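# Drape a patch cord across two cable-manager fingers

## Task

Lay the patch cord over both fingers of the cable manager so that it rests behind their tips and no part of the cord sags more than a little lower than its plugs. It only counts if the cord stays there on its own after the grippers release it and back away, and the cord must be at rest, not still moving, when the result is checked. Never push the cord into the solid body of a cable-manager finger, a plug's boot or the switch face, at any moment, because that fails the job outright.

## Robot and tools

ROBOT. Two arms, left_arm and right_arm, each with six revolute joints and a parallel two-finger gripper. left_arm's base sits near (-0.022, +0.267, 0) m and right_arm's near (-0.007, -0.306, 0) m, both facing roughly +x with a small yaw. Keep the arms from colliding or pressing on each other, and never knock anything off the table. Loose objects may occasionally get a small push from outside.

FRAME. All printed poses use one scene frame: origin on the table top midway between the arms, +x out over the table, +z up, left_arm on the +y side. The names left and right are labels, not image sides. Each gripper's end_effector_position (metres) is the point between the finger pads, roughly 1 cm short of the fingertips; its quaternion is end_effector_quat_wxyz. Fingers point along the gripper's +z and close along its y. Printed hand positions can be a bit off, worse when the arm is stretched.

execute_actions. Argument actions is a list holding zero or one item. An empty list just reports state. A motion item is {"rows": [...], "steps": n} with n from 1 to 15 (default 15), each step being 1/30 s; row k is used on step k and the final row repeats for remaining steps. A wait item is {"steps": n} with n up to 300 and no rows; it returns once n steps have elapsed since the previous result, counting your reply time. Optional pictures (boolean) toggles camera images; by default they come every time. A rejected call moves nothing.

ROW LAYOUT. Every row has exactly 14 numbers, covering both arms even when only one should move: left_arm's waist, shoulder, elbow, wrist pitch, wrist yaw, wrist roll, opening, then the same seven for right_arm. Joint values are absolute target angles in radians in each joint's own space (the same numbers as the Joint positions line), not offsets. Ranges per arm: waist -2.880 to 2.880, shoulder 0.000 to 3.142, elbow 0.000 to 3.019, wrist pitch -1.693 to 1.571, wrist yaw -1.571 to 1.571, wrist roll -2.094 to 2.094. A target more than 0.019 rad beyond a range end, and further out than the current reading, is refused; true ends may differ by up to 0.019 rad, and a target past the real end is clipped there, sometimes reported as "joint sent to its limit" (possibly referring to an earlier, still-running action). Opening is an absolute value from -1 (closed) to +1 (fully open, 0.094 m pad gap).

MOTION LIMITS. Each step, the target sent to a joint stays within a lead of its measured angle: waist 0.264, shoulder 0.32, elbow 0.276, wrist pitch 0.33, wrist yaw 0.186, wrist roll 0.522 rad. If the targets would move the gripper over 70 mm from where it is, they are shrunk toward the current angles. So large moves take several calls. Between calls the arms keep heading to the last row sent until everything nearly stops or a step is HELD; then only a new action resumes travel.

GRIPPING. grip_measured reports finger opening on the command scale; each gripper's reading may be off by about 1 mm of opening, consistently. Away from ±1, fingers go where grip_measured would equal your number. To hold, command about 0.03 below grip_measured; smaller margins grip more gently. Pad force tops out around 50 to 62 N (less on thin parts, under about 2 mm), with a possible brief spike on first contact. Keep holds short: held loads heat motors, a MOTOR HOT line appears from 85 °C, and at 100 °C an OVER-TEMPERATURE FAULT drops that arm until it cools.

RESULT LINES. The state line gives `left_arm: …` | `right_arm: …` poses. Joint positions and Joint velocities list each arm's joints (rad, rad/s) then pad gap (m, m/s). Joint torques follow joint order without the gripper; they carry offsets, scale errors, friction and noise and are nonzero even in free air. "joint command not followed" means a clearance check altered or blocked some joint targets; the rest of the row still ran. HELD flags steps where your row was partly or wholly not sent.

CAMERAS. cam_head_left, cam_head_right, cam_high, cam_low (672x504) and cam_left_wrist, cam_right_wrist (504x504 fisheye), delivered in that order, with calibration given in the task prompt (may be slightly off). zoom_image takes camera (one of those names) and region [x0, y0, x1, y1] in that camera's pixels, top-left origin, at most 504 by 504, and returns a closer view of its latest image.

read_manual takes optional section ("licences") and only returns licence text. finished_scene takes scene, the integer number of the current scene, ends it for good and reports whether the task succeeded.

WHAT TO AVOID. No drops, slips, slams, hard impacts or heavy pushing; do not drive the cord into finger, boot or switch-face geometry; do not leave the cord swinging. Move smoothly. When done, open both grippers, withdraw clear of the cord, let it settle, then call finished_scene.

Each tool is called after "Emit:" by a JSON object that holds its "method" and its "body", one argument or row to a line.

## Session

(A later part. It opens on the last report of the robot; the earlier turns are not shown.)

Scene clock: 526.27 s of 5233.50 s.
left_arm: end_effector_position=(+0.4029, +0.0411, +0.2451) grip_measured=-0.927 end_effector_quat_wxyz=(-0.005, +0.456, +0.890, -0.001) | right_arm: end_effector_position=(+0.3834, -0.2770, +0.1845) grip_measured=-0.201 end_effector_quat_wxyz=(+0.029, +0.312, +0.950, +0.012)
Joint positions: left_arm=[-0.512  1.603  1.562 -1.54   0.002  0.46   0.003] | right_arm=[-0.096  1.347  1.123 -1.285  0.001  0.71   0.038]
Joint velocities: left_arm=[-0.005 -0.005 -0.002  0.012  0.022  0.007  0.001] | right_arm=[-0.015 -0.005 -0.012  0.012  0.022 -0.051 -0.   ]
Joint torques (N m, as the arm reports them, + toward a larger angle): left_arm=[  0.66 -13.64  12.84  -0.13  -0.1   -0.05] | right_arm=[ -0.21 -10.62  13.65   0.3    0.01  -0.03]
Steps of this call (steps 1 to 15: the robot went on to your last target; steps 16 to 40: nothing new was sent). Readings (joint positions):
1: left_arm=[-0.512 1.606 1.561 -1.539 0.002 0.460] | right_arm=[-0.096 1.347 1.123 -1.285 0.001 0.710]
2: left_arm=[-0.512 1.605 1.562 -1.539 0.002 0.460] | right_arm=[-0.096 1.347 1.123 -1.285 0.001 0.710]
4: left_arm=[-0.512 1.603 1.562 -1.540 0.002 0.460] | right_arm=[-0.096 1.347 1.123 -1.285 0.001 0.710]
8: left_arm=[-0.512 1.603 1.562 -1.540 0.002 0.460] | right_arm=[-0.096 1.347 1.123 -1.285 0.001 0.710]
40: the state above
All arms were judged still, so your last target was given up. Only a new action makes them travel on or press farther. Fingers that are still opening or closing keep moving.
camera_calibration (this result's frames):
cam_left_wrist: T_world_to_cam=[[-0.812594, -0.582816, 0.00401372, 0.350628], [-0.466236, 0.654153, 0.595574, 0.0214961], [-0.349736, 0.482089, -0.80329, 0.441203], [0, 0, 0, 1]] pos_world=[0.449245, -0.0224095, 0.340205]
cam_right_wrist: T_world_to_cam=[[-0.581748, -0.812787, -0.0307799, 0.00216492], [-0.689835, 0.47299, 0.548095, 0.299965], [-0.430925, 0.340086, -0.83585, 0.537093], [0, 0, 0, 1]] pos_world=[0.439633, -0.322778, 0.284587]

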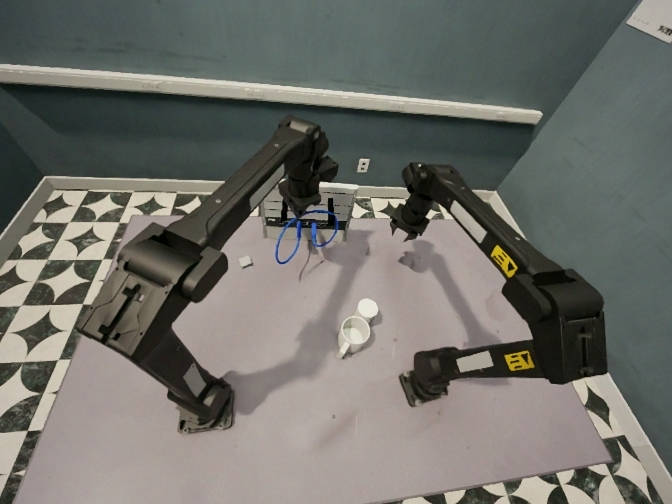

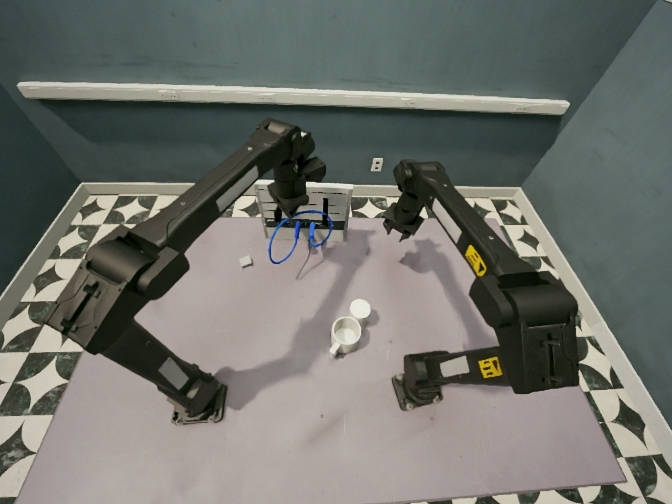

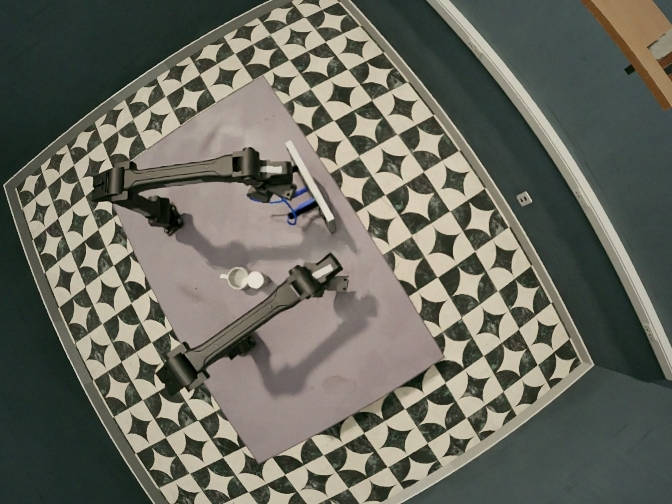

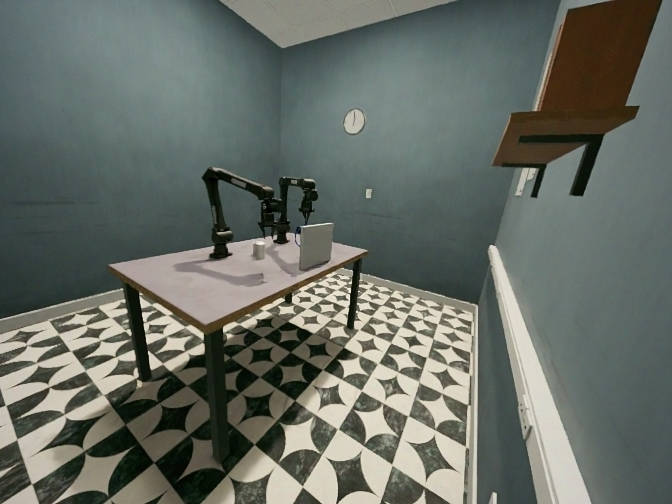

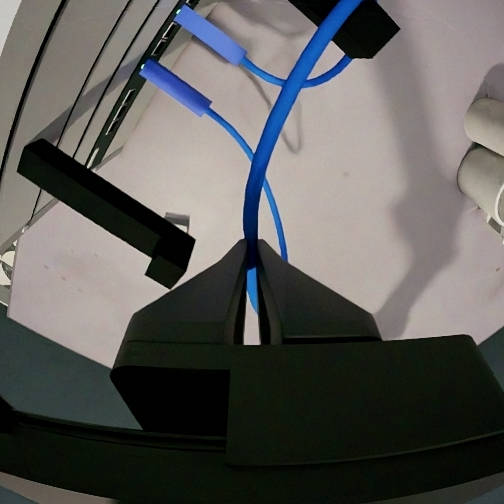

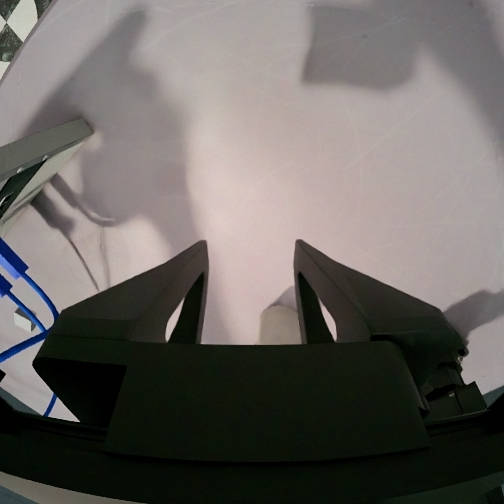

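Emit:
{"method": "execute_actions", "body": {
  "actions": [
    {"rows":[[-0.495,1.6,1.62,-1.56,0,0.5,-0.945,-0.1,1.35,1.165,-1.3,0,0.7,-0.2],[-0.495,1.6,1.62,-1.56,0,0.5,-0.945,-0.1,1.35,1.165,-1.3,0,0.7,-0.2],[-0.495,1.6,1.62,-1.56,0,0.5,-0.945,-0.1,1.35,1.165,-1.3,0,0.7,-0.2],[-0.488,1.6,1.63,-1.57,0,0.55,-0.945,-0.1,1.35,1.165,-1.3,0,0.7,-0.2],[-0.488,1.6,1.63,-1.57,0,0.55,-0.945,-0.1,1.35,1.165,-1.3,0,0.7,-0.2],[-0.488,1.6,1.63,-1.57,0,0.6,-0.945,-0.1,1.35,1.165,-1.3,0,0.7,-0.2],[-0.48,1.6,1.643,-1.58,0,0.6,-0.945,-0.1,1.35,1.165,-1.3,0,0.7,-0.2],[-0.48,1.6,1.643,-1.58,0,0.65,-0.945,-0.1,1.35,1.165,-1.3,0,0.7,-0.2],[-0.48,1.6,1.643,-1.58,0,0.65,-0.945,-0.1,1.35,1.165,-1.3,0,0.7,-0.2],[-0.474,1.598,1.643,-1.58,0,0.7,-0.945,-0.1,1.35,1.165,-1.3,0,0.7,-0.2],[-0.474,1.598,1.643,-1.58,0,0.7,-0.945,-0.1,1.35,1.165,-1.3,0,0.7,-0.2],[-0.474,1.598,1.643,-1.58,0,0.75,-0.945,-0.1,1.35,1.165,-1.3,0,0.7,-0.2]],"steps":15}
  ],
  "pictures": false
}}

Emit:
{"method": "execute_actions", "body": {
  "actions": [
    {"steps":40}
  ]
}}

Emit:
{"method": "zoom_image", "body": {
  "camera": "cam_head_right",
  "region": [240,160,370,290]
}}

Emit:
{"method": "zoom_image", "body": {
  "camera": "cam_head_left",
  "region": [240,160,370,290]
}}

Scene clock: 552.13 s of 5233.50 s.
left_arm: end_effector_position=(+0.4102, +0.0512, +0.2581) grip_measured=-0.927 end_effector_quat_wxyz=(-0.001, +0.543, +0.840, -0.001) | right_arm: end_effector_position=(+0.3834, -0.2770, +0.1845) grip_measured=-0.201 end_effector_quat_wxyz=(+0.029, +0.312, +0.950, +0.012)
Joint positions: left_arm=[-0.486  1.603  1.595 -1.566  0.002  0.686  0.003] | right_arm=[-0.096  1.347  1.123 -1.285  0.001  0.71   0.038]
Joint velocities: left_arm=[ 0.015 -0.005  0.002  0.007  0.007  0.388  0.001] | right_arm=[-0.005 -0.005  0.022 -0.002 -0.007 -0.11  -0.   ]
Joint torques (N m, as the arm reports them, + toward a larger angle): left_arm=[  0.33 -13.93  13.04  -0.21  -0.09   0.09] | right_arm=[  0.69 -10.33  13.58   0.03   0.03  -0.02]
Steps of this call (steps 1 to 110: nothing new was sent; then 21.70 s passed at rest; steps 111 to 125: all 15 steps of this action). Readings (joint positions):
111: left_arm=[-0.512 1.603 1.563 -1.541 0.002 0.465] | right_arm=[-0.096 1.347 1.123 -1.285 0.001 0.710]
112: left_arm=[-0.512 1.603 1.564 -1.543 0.002 0.470] | right_arm=[-0.096 1.347 1.123 -1.285 0.001 0.710]
114: left_arm=[-0.511 1.603 1.568 -1.548 0.002 0.485] | right_arm=[-0.096 1.347 1.123 -1.285 0.001 0.710]
118: left_arm=[-0.504 1.603 1.583 -1.561 0.002 0.549] | right_arm=[-0.096 1.347 1.123 -1.285 0.001 0.710]
125: the state above

Scene clock: 553.47 s of 5233.50 s.
left_arm: end_effector_position=(+0.4102, +0.0514, +0.2581) grip_measured=-0.927 end_effector_quat_wxyz=(-0.001, +0.565, +0.825, -0.001) | right_arm: end_effector_position=(+0.3834, -0.2770, +0.1845) grip_measured=-0.201 end_effector_quat_wxyz=(+0.029, +0.312, +0.950, +0.012)
Joint positions: left_arm=[-0.486  1.603  1.595 -1.566  0.002  0.739  0.003] | right_arm=[-0.096  1.347  1.123 -1.285  0.001  0.71   0.038]
Joint velocities: left_arm=[ 0.005 -0.005 -0.002  0.007  0.007 -0.081 -0.001] | right_arm=[-0.015 -0.005  0.007 -0.017  0.007  0.007 -0.001]
Joint torques (N m, as the arm reports them, + toward a larger angle): left_arm=[  0.56 -14.16  12.94  -0.22  -0.08   0.11] | right_arm=[ 0.26 -9.59 13.78  0.22 -0.04 -0.07]
Steps of this call (steps 1 to 30: the robot went on to your last target; steps 31 to 40: nothing new was sent). Readings (joint positions):
1: left_arm=[-0.486 1.603 1.595 -1.566 0.002 0.697] | right_arm=[-0.096 1.347 1.123 -1.285 0.001 0.710]
2: left_arm=[-0.486 1.603 1.595 -1.566 0.002 0.705] | right_arm=[-0.096 1.347 1.123 -1.285 0.001 0.710]
4: left_arm=[-0.486 1.603 1.595 -1.566 0.002 0.718] | right_arm=[-0.096 1.347 1.123 -1.285 0.001 0.710]
8: left_arm=[-0.486 1.603 1.595 -1.566 0.002 0.731] | right_arm=[-0.096 1.347 1.123 -1.285 0.001 0.710]
40: the state above
All arms were judged still, so your last target was given up. Only a new action makes them travel on or press farther. Fingers that are still opening or closing keep moving.
camera_calibration (this result's frames):
cam_left_wrist: T_world_to_cam=[[-0.932731, -0.360572, 0.00114459, 0.401137], [-0.290616, 0.753641, 0.589549, -0.0651602], [-0.213437, 0.549557, -0.807732, 0.391031], [0, 0, 0, 1]] pos_world=[0.438676, -0.0211479, 0.353804]
cam_right_wrist: T_world_to_cam=[[-0.581748, -0.812787, -0.0307799, 0.00216492], [-0.689835, 0.47299, 0.548095, 0.299965], [-0.430925, 0.340086, -0.83585, 0.537093], [0, 0, 0, 1]] pos_world=[0.439633, -0.322778, 0.284587]

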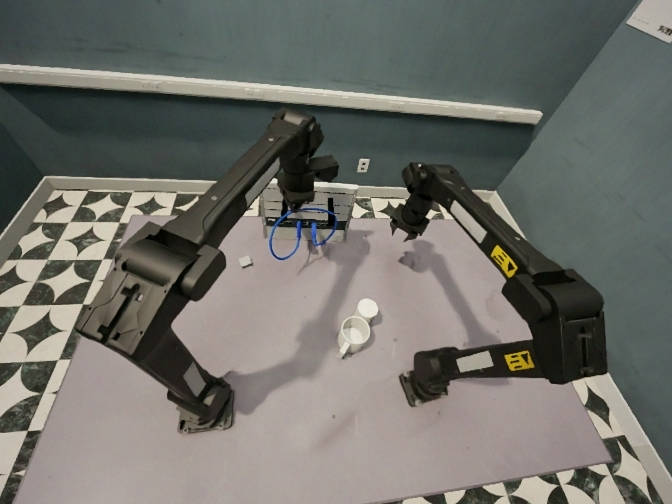

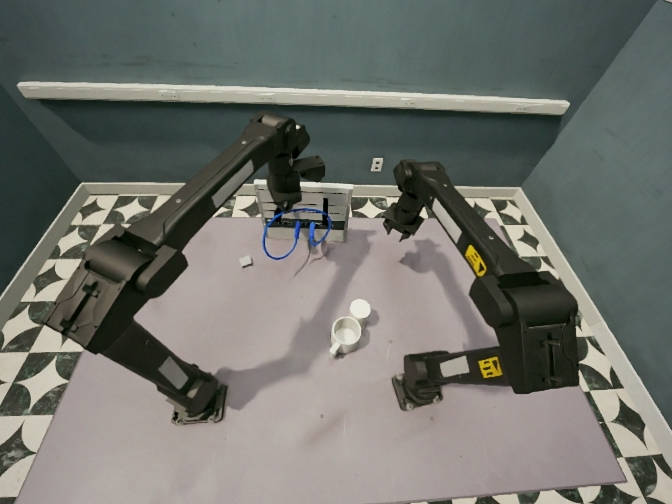

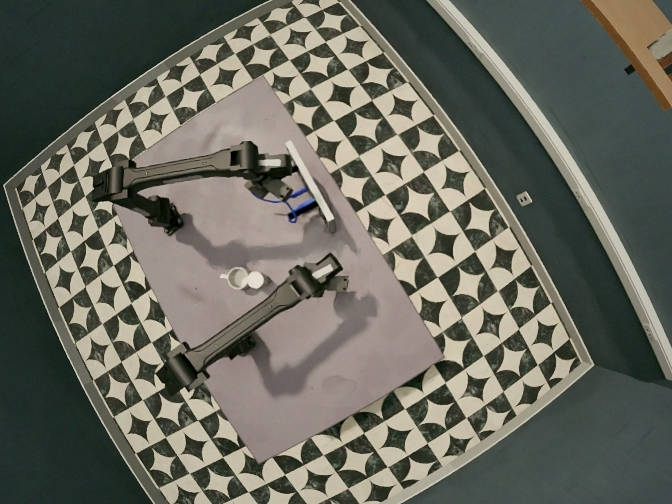

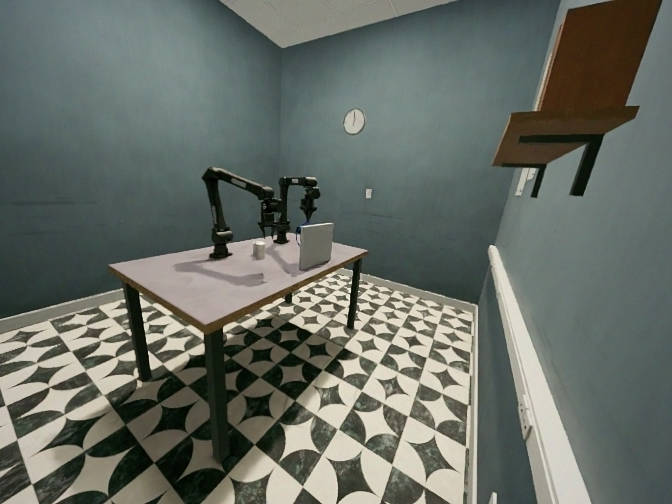

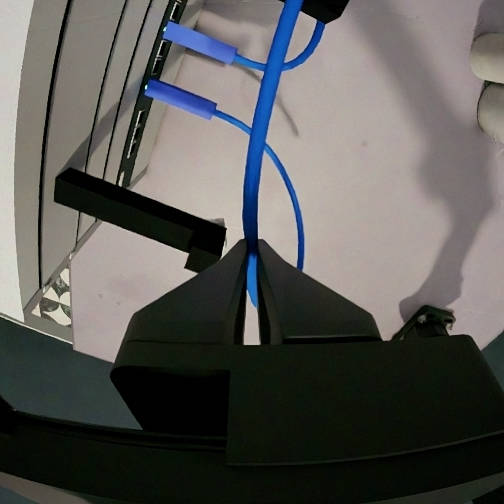

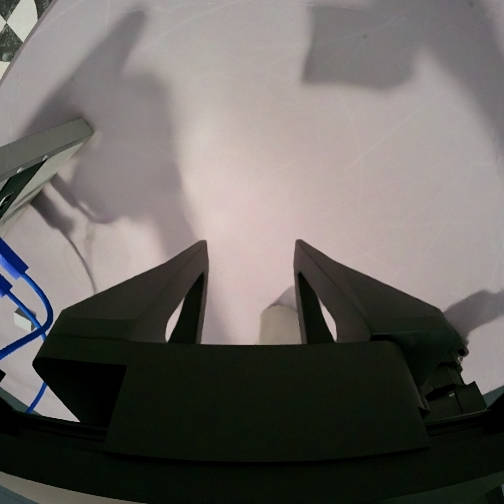

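Region (240, 160, 370, 290) of cam_head_right's 672x504 image, scaled by 3.877, with more detail than that image has.

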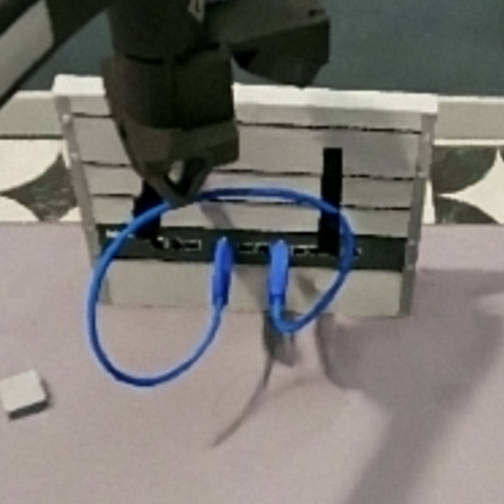

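Region (240, 160, 370, 290) of cam_head_left's 672x504 image, scaled by 3.877, with more detail than that image has.

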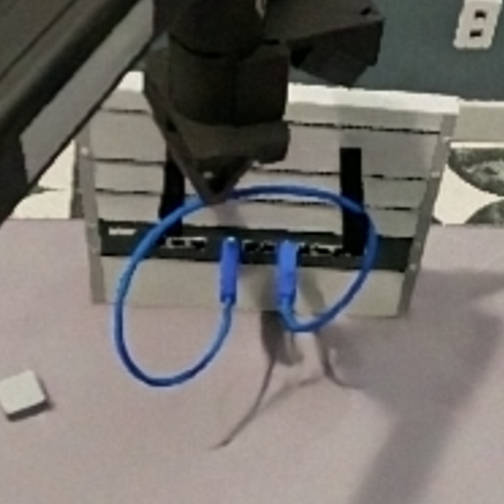

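Emit:
{"method": "execute_actions", "body": {
  "actions": [
    {"rows":[[-0.467,1.63,1.68,-1.587,0,0.83,-0.945,-0.1,1.35,1.165,-1.3,0,0.7,-0.2],[-0.467,1.63,1.68,-1.587,0,0.83,-0.945,-0.1,1.35,1.165,-1.3,0,0.7,-0.2],[-0.467,1.63,1.68,-1.587,0,0.83,-0.945,-0.1,1.35,1.165,-1.3,0,0.7,-0.2],[-0.46,1.66,1.716,-1.594,0,0.91,-0.945,-0.1,1.35,1.165,-1.3,0,0.7,-0.2],[-0.46,1.66,1.716,-1.594,0,0.91,-0.945,-0.1,1.35,1.165,-1.3,0,0.7,-0.2],[-0.46,1.66,1.716,-1.594,0,0.91,-0.945,-0.1,1.35,1.165,-1.3,0,0.7,-0.2],[-0.453,1.69,1.752,-1.6,0,0.99,-0.945,-0.1,1.35,1.165,-1.3,0,0.7,-0.2],[-0.453,1.69,1.752,-1.6,0,0.99,-0.945,-0.1,1.35,1.165,-1.3,0,0.7,-0.2],[-0.453,1.69,1.752,-1.6,0,0.99,-0.945,-0.1,1.35,1.165,-1.3,0,0.7,-0.2],[-0.446,1.72,1.787,-1.607,0,1.07,-0.945,-0.1,1.35,1.165,-1.3,0,0.7,-0.2],[-0.446,1.72,1.787,-1.607,0,1.07,-0.945,-0.1,1.35,1.165,-1.3,0,0.7,-0.2],[-0.446,1.72,1.787,-1.607,0,1.07,-0.945,-0.1,1.35,1.165,-1.3,0,0.7,-0.2],[-0.44,1.75,1.822,-1.613,0,1.15,-0.945,-0.1,1.35,1.165,-1.3,0,0.7,-0.2]],"steps":15}
  ],
  "pictures": false
}}

Emit:
{"method": "execute_actions", "body": {
  "actions": [
    {"steps":40}
  ]
}}

Emit:
{"method": "zoom_image", "body": {
  "camera": "cam_head_right",
  "region": [240,160,370,290]
}}

Emit:
{"method": "zoom_image", "body": {
  "camera": "cam_head_left",
  "region": [240,160,370,290]
}}

Scene clock: 570.77 s of 5233.50 s.
left_arm: end_effector_position=(+0.4607, +0.0438, +0.2649) grip_measured=-0.927 end_effector_quat_wxyz=(+0.008, +0.677, +0.736, +0.001) | right_arm: end_effector_position=(+0.3834, -0.2770, +0.1845) grip_measured=-0.201 end_effector_quat_wxyz=(+0.029, +0.312, +0.950, +0.012)
Joint positions: left_arm=[-0.456  1.723  1.765 -1.598  0.002  1.056  0.003] | right_arm=[-0.096  1.347  1.123 -1.285  0.001  0.71   0.038]
Joint velocities: left_arm=[ 0.063  0.278  0.193 -0.017 -0.051  0.579 -0.001] | right_arm=[-0.015 -0.015 -0.002  0.007 -0.051 -0.022 -0.001]
Joint torques (N m, as the arm reports them, + toward a larger angle): left_arm=[  0.92 -13.85  12.59  -0.13  -0.06   0.1 ] | right_arm=[ 0.45 -9.89 13.59  0.25  0.02 -0.04]
Steps of this call (steps 1 to 140: nothing new was sent; then 12.13 s passed at rest; steps 141 to 155: all 15 steps of this action). Readings (joint positions):
141: left_arm=[-0.486 1.604 1.599 -1.569 0.002 0.753] | right_arm=[-0.096 1.347 1.123 -1.285 0.001 0.710]
142: left_arm=[-0.485 1.608 1.608 -1.572 0.002 0.767] | right_arm=[-0.096 1.347 1.123 -1.285 0.001 0.710]
144: left_arm=[-0.484 1.617 1.628 -1.576 0.002 0.799] | right_arm=[-0.096 1.347 1.123 -1.285 0.001 0.710]
148: left_arm=[-0.476 1.649 1.687 -1.585 0.002 0.886] | right_arm=[-0.096 1.347 1.123 -1.285 0.001 0.710]
155: the state above

Scene clock: 572.10 s of 5233.50 s.
left_arm: end_effector_position=(+0.4652, +0.0444, +0.2568) grip_measured=-0.927 end_effector_quat_wxyz=(-0.000, +0.706, +0.709, -0.001) | right_arm: end_effector_position=(+0.3834, -0.2770, +0.1845) grip_measured=-0.201 end_effector_quat_wxyz=(+0.029, +0.312, +0.950, +0.012)
Joint positions: left_arm=[-0.452  1.744  1.773 -1.6    0.002  1.139  0.003] | right_arm=[-0.096  1.347  1.123 -1.285  0.001  0.71   0.038]
Joint velocities: left_arm=[-0.005  0.005 -0.002 -0.002 -0.037  0.037  0.   ] | right_arm=[-0.015 -0.005  0.007 -0.012  0.022 -0.037 -0.001]
Joint torques (N m, as the arm reports them, + toward a larger angle): left_arm=[  0.55 -14.64  12.93  -0.12  -0.06   0.1 ] | right_arm=[ -0.35 -10.32  13.55   0.28   0.    -0.08]
Steps of this call (steps 1 to 30: the robot went on to your last target; steps 31 to 40: nothing new was sent). Readings (joint positions):
1: left_arm=[-0.455 1.731 1.770 -1.598 0.002 1.072] | right_arm=[-0.096 1.347 1.123 -1.285 0.001 0.710]
2: left_arm=[-0.453 1.737 1.771 -1.598 0.002 1.086] | right_arm=[-0.096 1.347 1.123 -1.285 0.001 0.710]
4: left_arm=[-0.452 1.743 1.771 -1.599 0.002 1.105] | right_arm=[-0.096 1.347 1.123 -1.285 0.001 0.710]
8: left_arm=[-0.452 1.744 1.772 -1.600 0.002 1.125] | right_arm=[-0.096 1.347 1.123 -1.285 0.001 0.710]
40: the state above
All arms were judged still, so your last target was given up. Only a new action makes them travel on or press farther. Fingers that are still opening or closing keep moving.
camera_calibration (this result's frames):
cam_left_wrist: T_world_to_cam=[[-0.999995, -0.00304703, -0.000582533, 0.465724], [-0.00280766, 0.809084, 0.587687, -0.178958], [-0.00131938, 0.587686, -0.809088, 0.305505], [0, 0, 0, 1]] pos_world=[0.465622, -0.0333295, 0.352623]
cam_right_wrist: T_world_to_cam=[[-0.581748, -0.812787, -0.0307799, 0.00216492], [-0.689835, 0.47299, 0.548095, 0.299965], [-0.430925, 0.340086, -0.83585, 0.537093], [0, 0, 0, 1]] pos_world=[0.439633, -0.322778, 0.284587]

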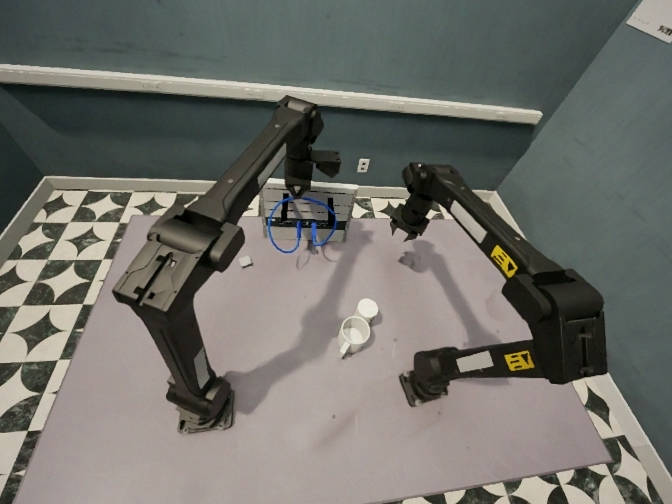

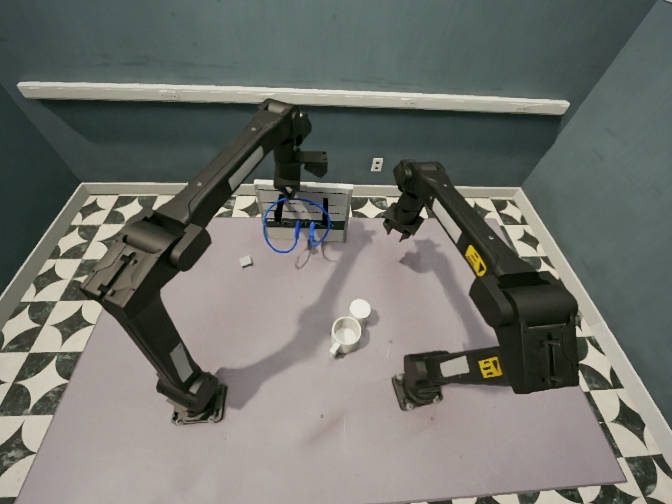

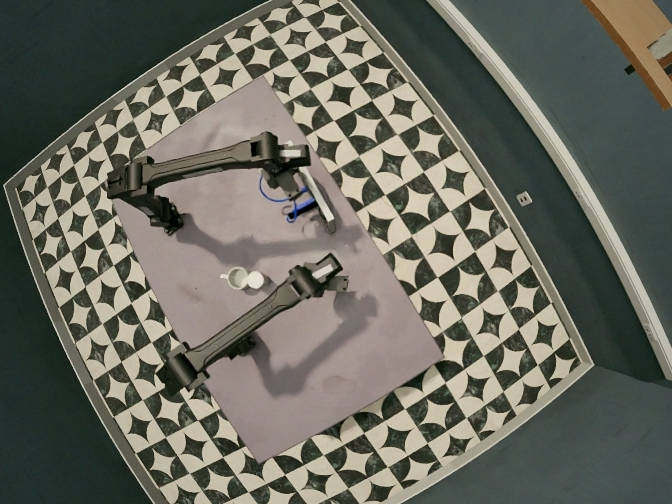

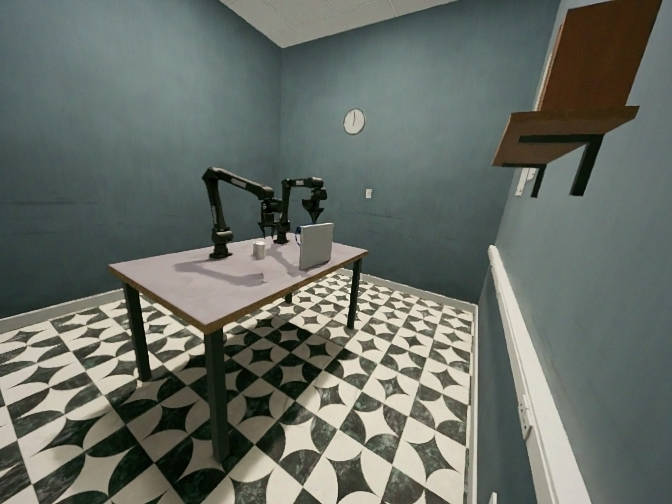

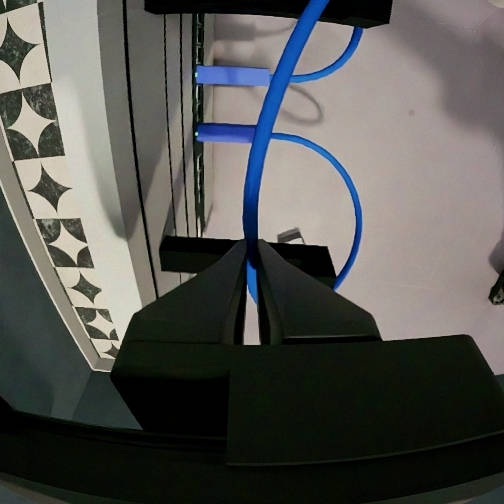

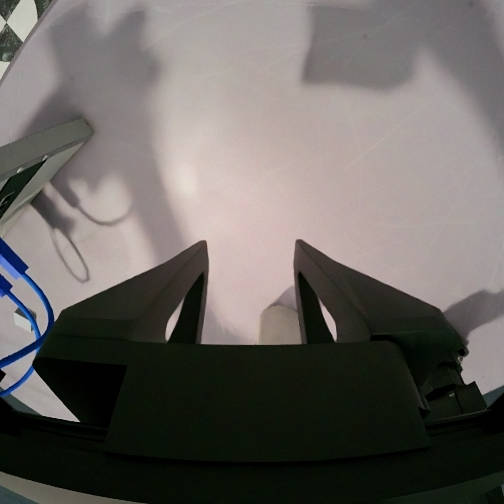

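Region (240, 160, 370, 290) of cam_head_right's 672x504 image, scaled by 3.877, with more detail than that image has.

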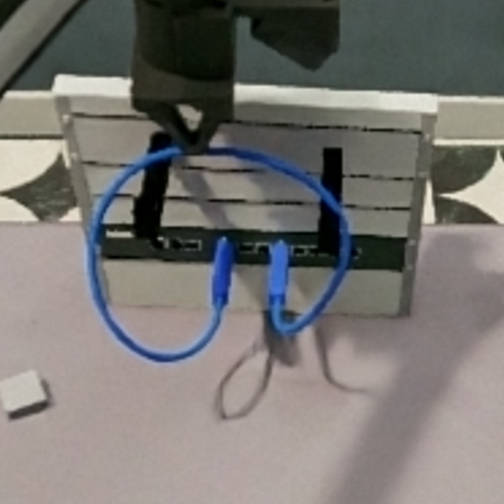

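Region (240, 160, 370, 290) of cam_head_left's 672x504 image, scaled by 3.877, with more detail than that image has.

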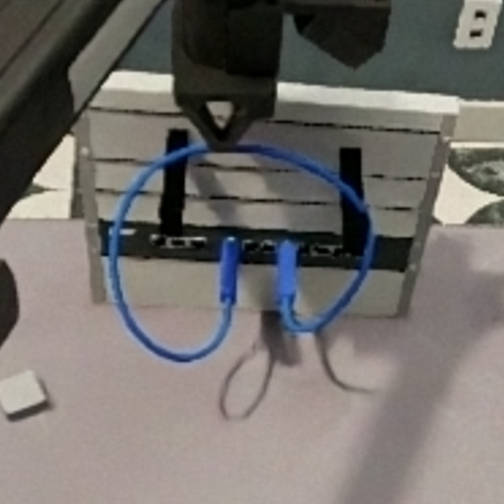

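Emit:
{"method": "execute_actions", "body": {
  "actions": [
    {"rows":[[-0.47,1.758,1.768,-1.585,0,1.12,-0.945,-0.1,1.35,1.165,-1.3,0,0.7,-0.2],[-0.47,1.758,1.768,-1.585,0,1.12,-0.945,-0.1,1.35,1.165,-1.3,0,0.7,-0.2],[-0.47,1.758,1.768,-1.585,0,1.12,-0.945,-0.1,1.35,1.165,-1.3,0,0.7,-0.2],[-0.485,1.764,1.763,-1.573,0,1.105,-0.945,-0.1,1.35,1.165,-1.3,0,0.7,-0.2],[-0.485,1.764,1.763,-1.573,0,1.105,-0.945,-0.1,1.35,1.165,-1.3,0,0.7,-0.2],[-0.485,1.764,1.763,-1.573,0,1.105,-0.945,-0.1,1.35,1.165,-1.3,0,0.7,-0.2],[-0.50,1.77,1.758,-1.561,0,1.09,-0.945,-0.1,1.35,1.165,-1.3,0,0.7,-0.2],[-0.50,1.77,1.758,-1.561,0,1.09,-0.945,-0.1,1.35,1.165,-1.3,0,0.7,-0.2],[-0.50,1.77,1.758,-1.561,0,1.09,-0.945,-0.1,1.35,1.165,-1.3,0,0.7,-0.2],[-0.515,1.776,1.753,-1.549,0,1.08,-0.945,-0.1,1.35,1.165,-1.3,0,0.7,-0.2],[-0.515,1.776,1.753,-1.549,0,1.08,-0.945,-0.1,1.35,1.165,-1.3,0,0.7,-0.2],[-0.515,1.776,1.753,-1.549,0,1.08,-0.945,-0.1,1.35,1.165,-1.3,0,0.7,-0.2],[-0.53,1.782,1.748,-1.537,0,1.067,-0.945,-0.1,1.35,1.165,-1.3,0,0.7,-0.2]],"steps":15}
  ],
  "pictures": false
}}

Emit:
{"method": "execute_actions", "body": {
  "actions": [
    {"steps":40}
  ]
}}

Emit:
{"method": "zoom_image", "body": {
  "camera": "cam_head_right",
  "region": [240,160,370,290]
}}

Scene clock: 593.60 s of 5233.50 s.
left_arm: end_effector_position=(+0.4585, +0.0102, +0.2447) grip_measured=-0.927 end_effector_quat_wxyz=(+0.008, +0.711, +0.704, +0.001) | right_arm: end_effector_position=(+0.3834, -0.2770, +0.1845) grip_measured=-0.201 end_effector_quat_wxyz=(+0.029, +0.312, +0.950, +0.012)
Joint positions: left_arm=[-0.514  1.758  1.76  -1.557  0.002  1.091  0.003] | right_arm=[-0.096  1.347  1.123 -1.285  0.001  0.71   0.038]
Joint velocities: left_arm=[-0.151  0.083 -0.066  0.071 -0.037 -0.051  0.   ] | right_arm=[-0.015 -0.005  0.022 -0.012  0.022 -0.022 -0.001]
Joint torques (N m, as the arm reports them, + toward a larger angle): left_arm=[ -0.89 -14.44   8.06   0.95  -0.06  -0.09] | right_arm=[ -0.73 -10.61  13.68   0.18  -0.06   0.  ]
Steps of this call (steps 1 to 200: nothing new was sent; then 14.33 s passed at rest; steps 201 to 215: all 15 steps of this action). Readings (joint positions):
201: left_arm=[-0.452 1.744 1.773 -1.600 0.002 1.138] | right_arm=[-0.096 1.347 1.123 -1.285 0.001 0.710]
202: left_arm=[-0.452 1.744 1.773 -1.600 0.002 1.137] | right_arm=[-0.096 1.347 1.123 -1.285 0.001 0.710]
204: left_arm=[-0.455 1.744 1.773 -1.598 0.002 1.132] | right_arm=[-0.096 1.347 1.123 -1.285 0.001 0.710]
208: left_arm=[-0.470 1.745 1.771 -1.583 0.002 1.117] | right_arm=[-0.096 1.347 1.123 -1.285 0.001 0.710]
215: the state above

Scene clock: 594.93 s of 5233.50 s.
left_arm: end_effector_position=(+0.4562, +0.0039, +0.2372) grip_measured=-0.927 end_effector_quat_wxyz=(+0.002, +0.710, +0.704, -0.000) | right_arm: end_effector_position=(+0.3834, -0.2770, +0.1845) grip_measured=-0.201 end_effector_quat_wxyz=(+0.029, +0.312, +0.950, +0.012)
Joint positions: left_arm=[-0.526  1.769  1.755 -1.553  0.002  1.078  0.003] | right_arm=[-0.096  1.347  1.123 -1.285  0.001  0.71   0.038]
Joint velocities: left_arm=[-0.024 -0.015 -0.002  0.002  0.051  0.037 -0.001] | right_arm=[-0.005 -0.015  0.007 -0.012  0.066 -0.051 -0.001]
Joint torques (N m, as the arm reports them, + toward a larger angle): left_arm=[ -0.45 -14.62   8.43   0.95  -0.06  -0.06] | right_arm=[ -0.22 -10.21  13.65   0.03  -0.03  -0.01]
Steps of this call (steps 1 to 30: the robot went on to your last target; steps 31 to 40: nothing new was sent). Readings (joint positions):
1: left_arm=[-0.519 1.761 1.758 -1.555 0.002 1.088] | right_arm=[-0.096 1.347 1.123 -1.285 0.001 0.710]
2: left_arm=[-0.523 1.763 1.757 -1.554 0.002 1.086] | right_arm=[-0.096 1.347 1.123 -1.285 0.001 0.710]
4: left_arm=[-0.526 1.767 1.755 -1.553 0.002 1.084] | right_arm=[-0.096 1.347 1.123 -1.285 0.001 0.710]
8: left_arm=[-0.526 1.769 1.755 -1.553 0.002 1.080] | right_arm=[-0.096 1.347 1.123 -1.285 0.001 0.710]
40: the state above
All arms were judged still, so your last target was given up. Only a new action makes them travel on or press farther. Fingers that are still opening or closing keep moving.
camera_calibration (this result's frames):
cam_left_wrist: T_world_to_cam=[[-0.999933, 0.0102974, -0.00520054, 0.457643], [0.00530004, 0.810483, 0.585738, -0.137999], [0.0102465, 0.585671, -0.810484, 0.308565], [0, 0, 0, 1]] pos_world=[0.455182, -0.0735847, 0.333298]
cam_right_wrist: T_world_to_cam=[[-0.581748, -0.812787, -0.0307799, 0.00216492], [-0.689835, 0.47299, 0.548095, 0.299965], [-0.430925, 0.340086, -0.83585, 0.537093], [0, 0, 0, 1]] pos_world=[0.439633, -0.322778, 0.284587]

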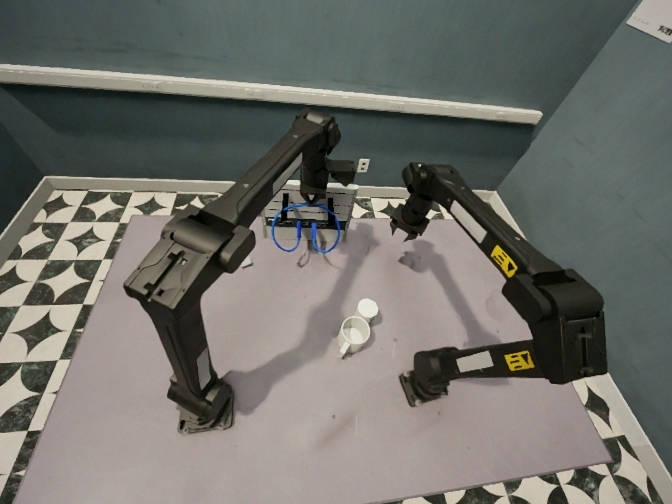

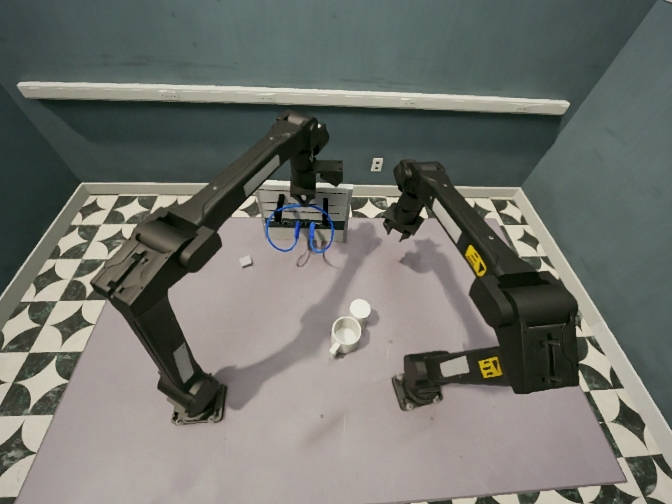

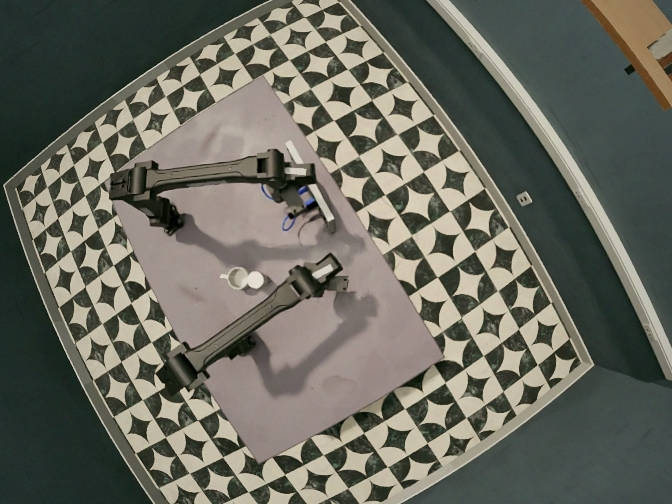

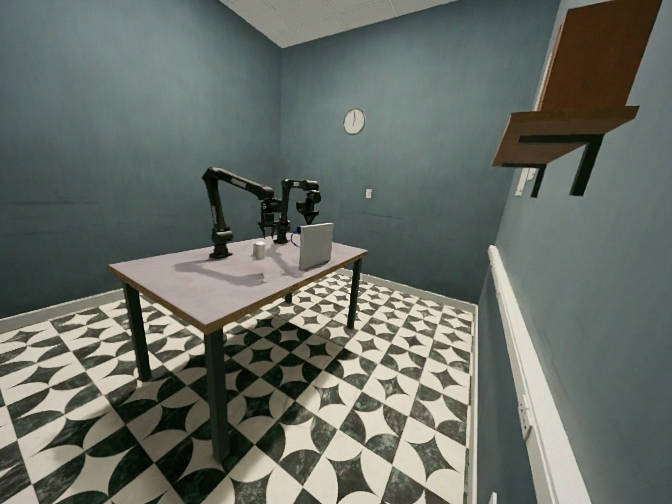

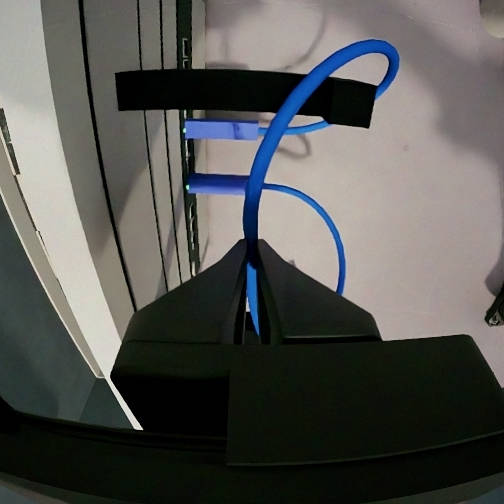

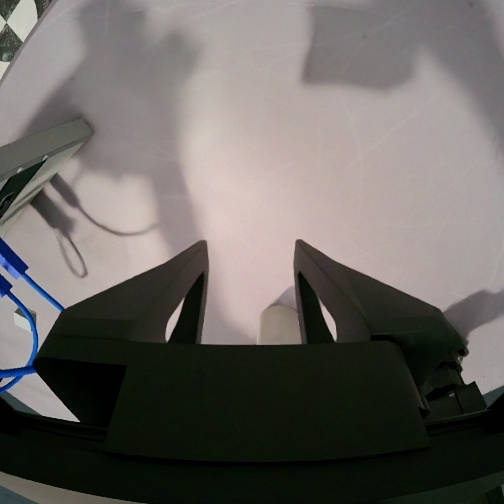

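Region (240, 160, 370, 290) of cam_head_right's 672x504 image, scaled by 3.877, with more detail than that image has.

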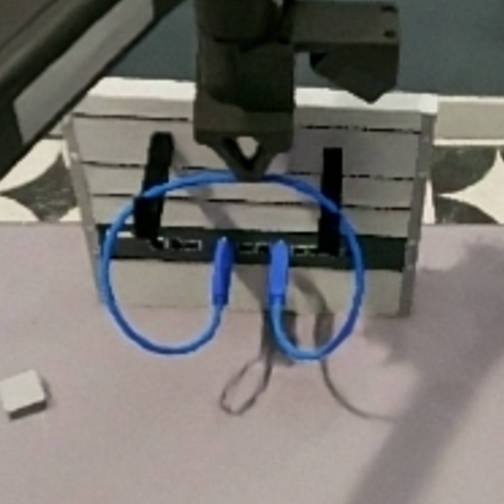

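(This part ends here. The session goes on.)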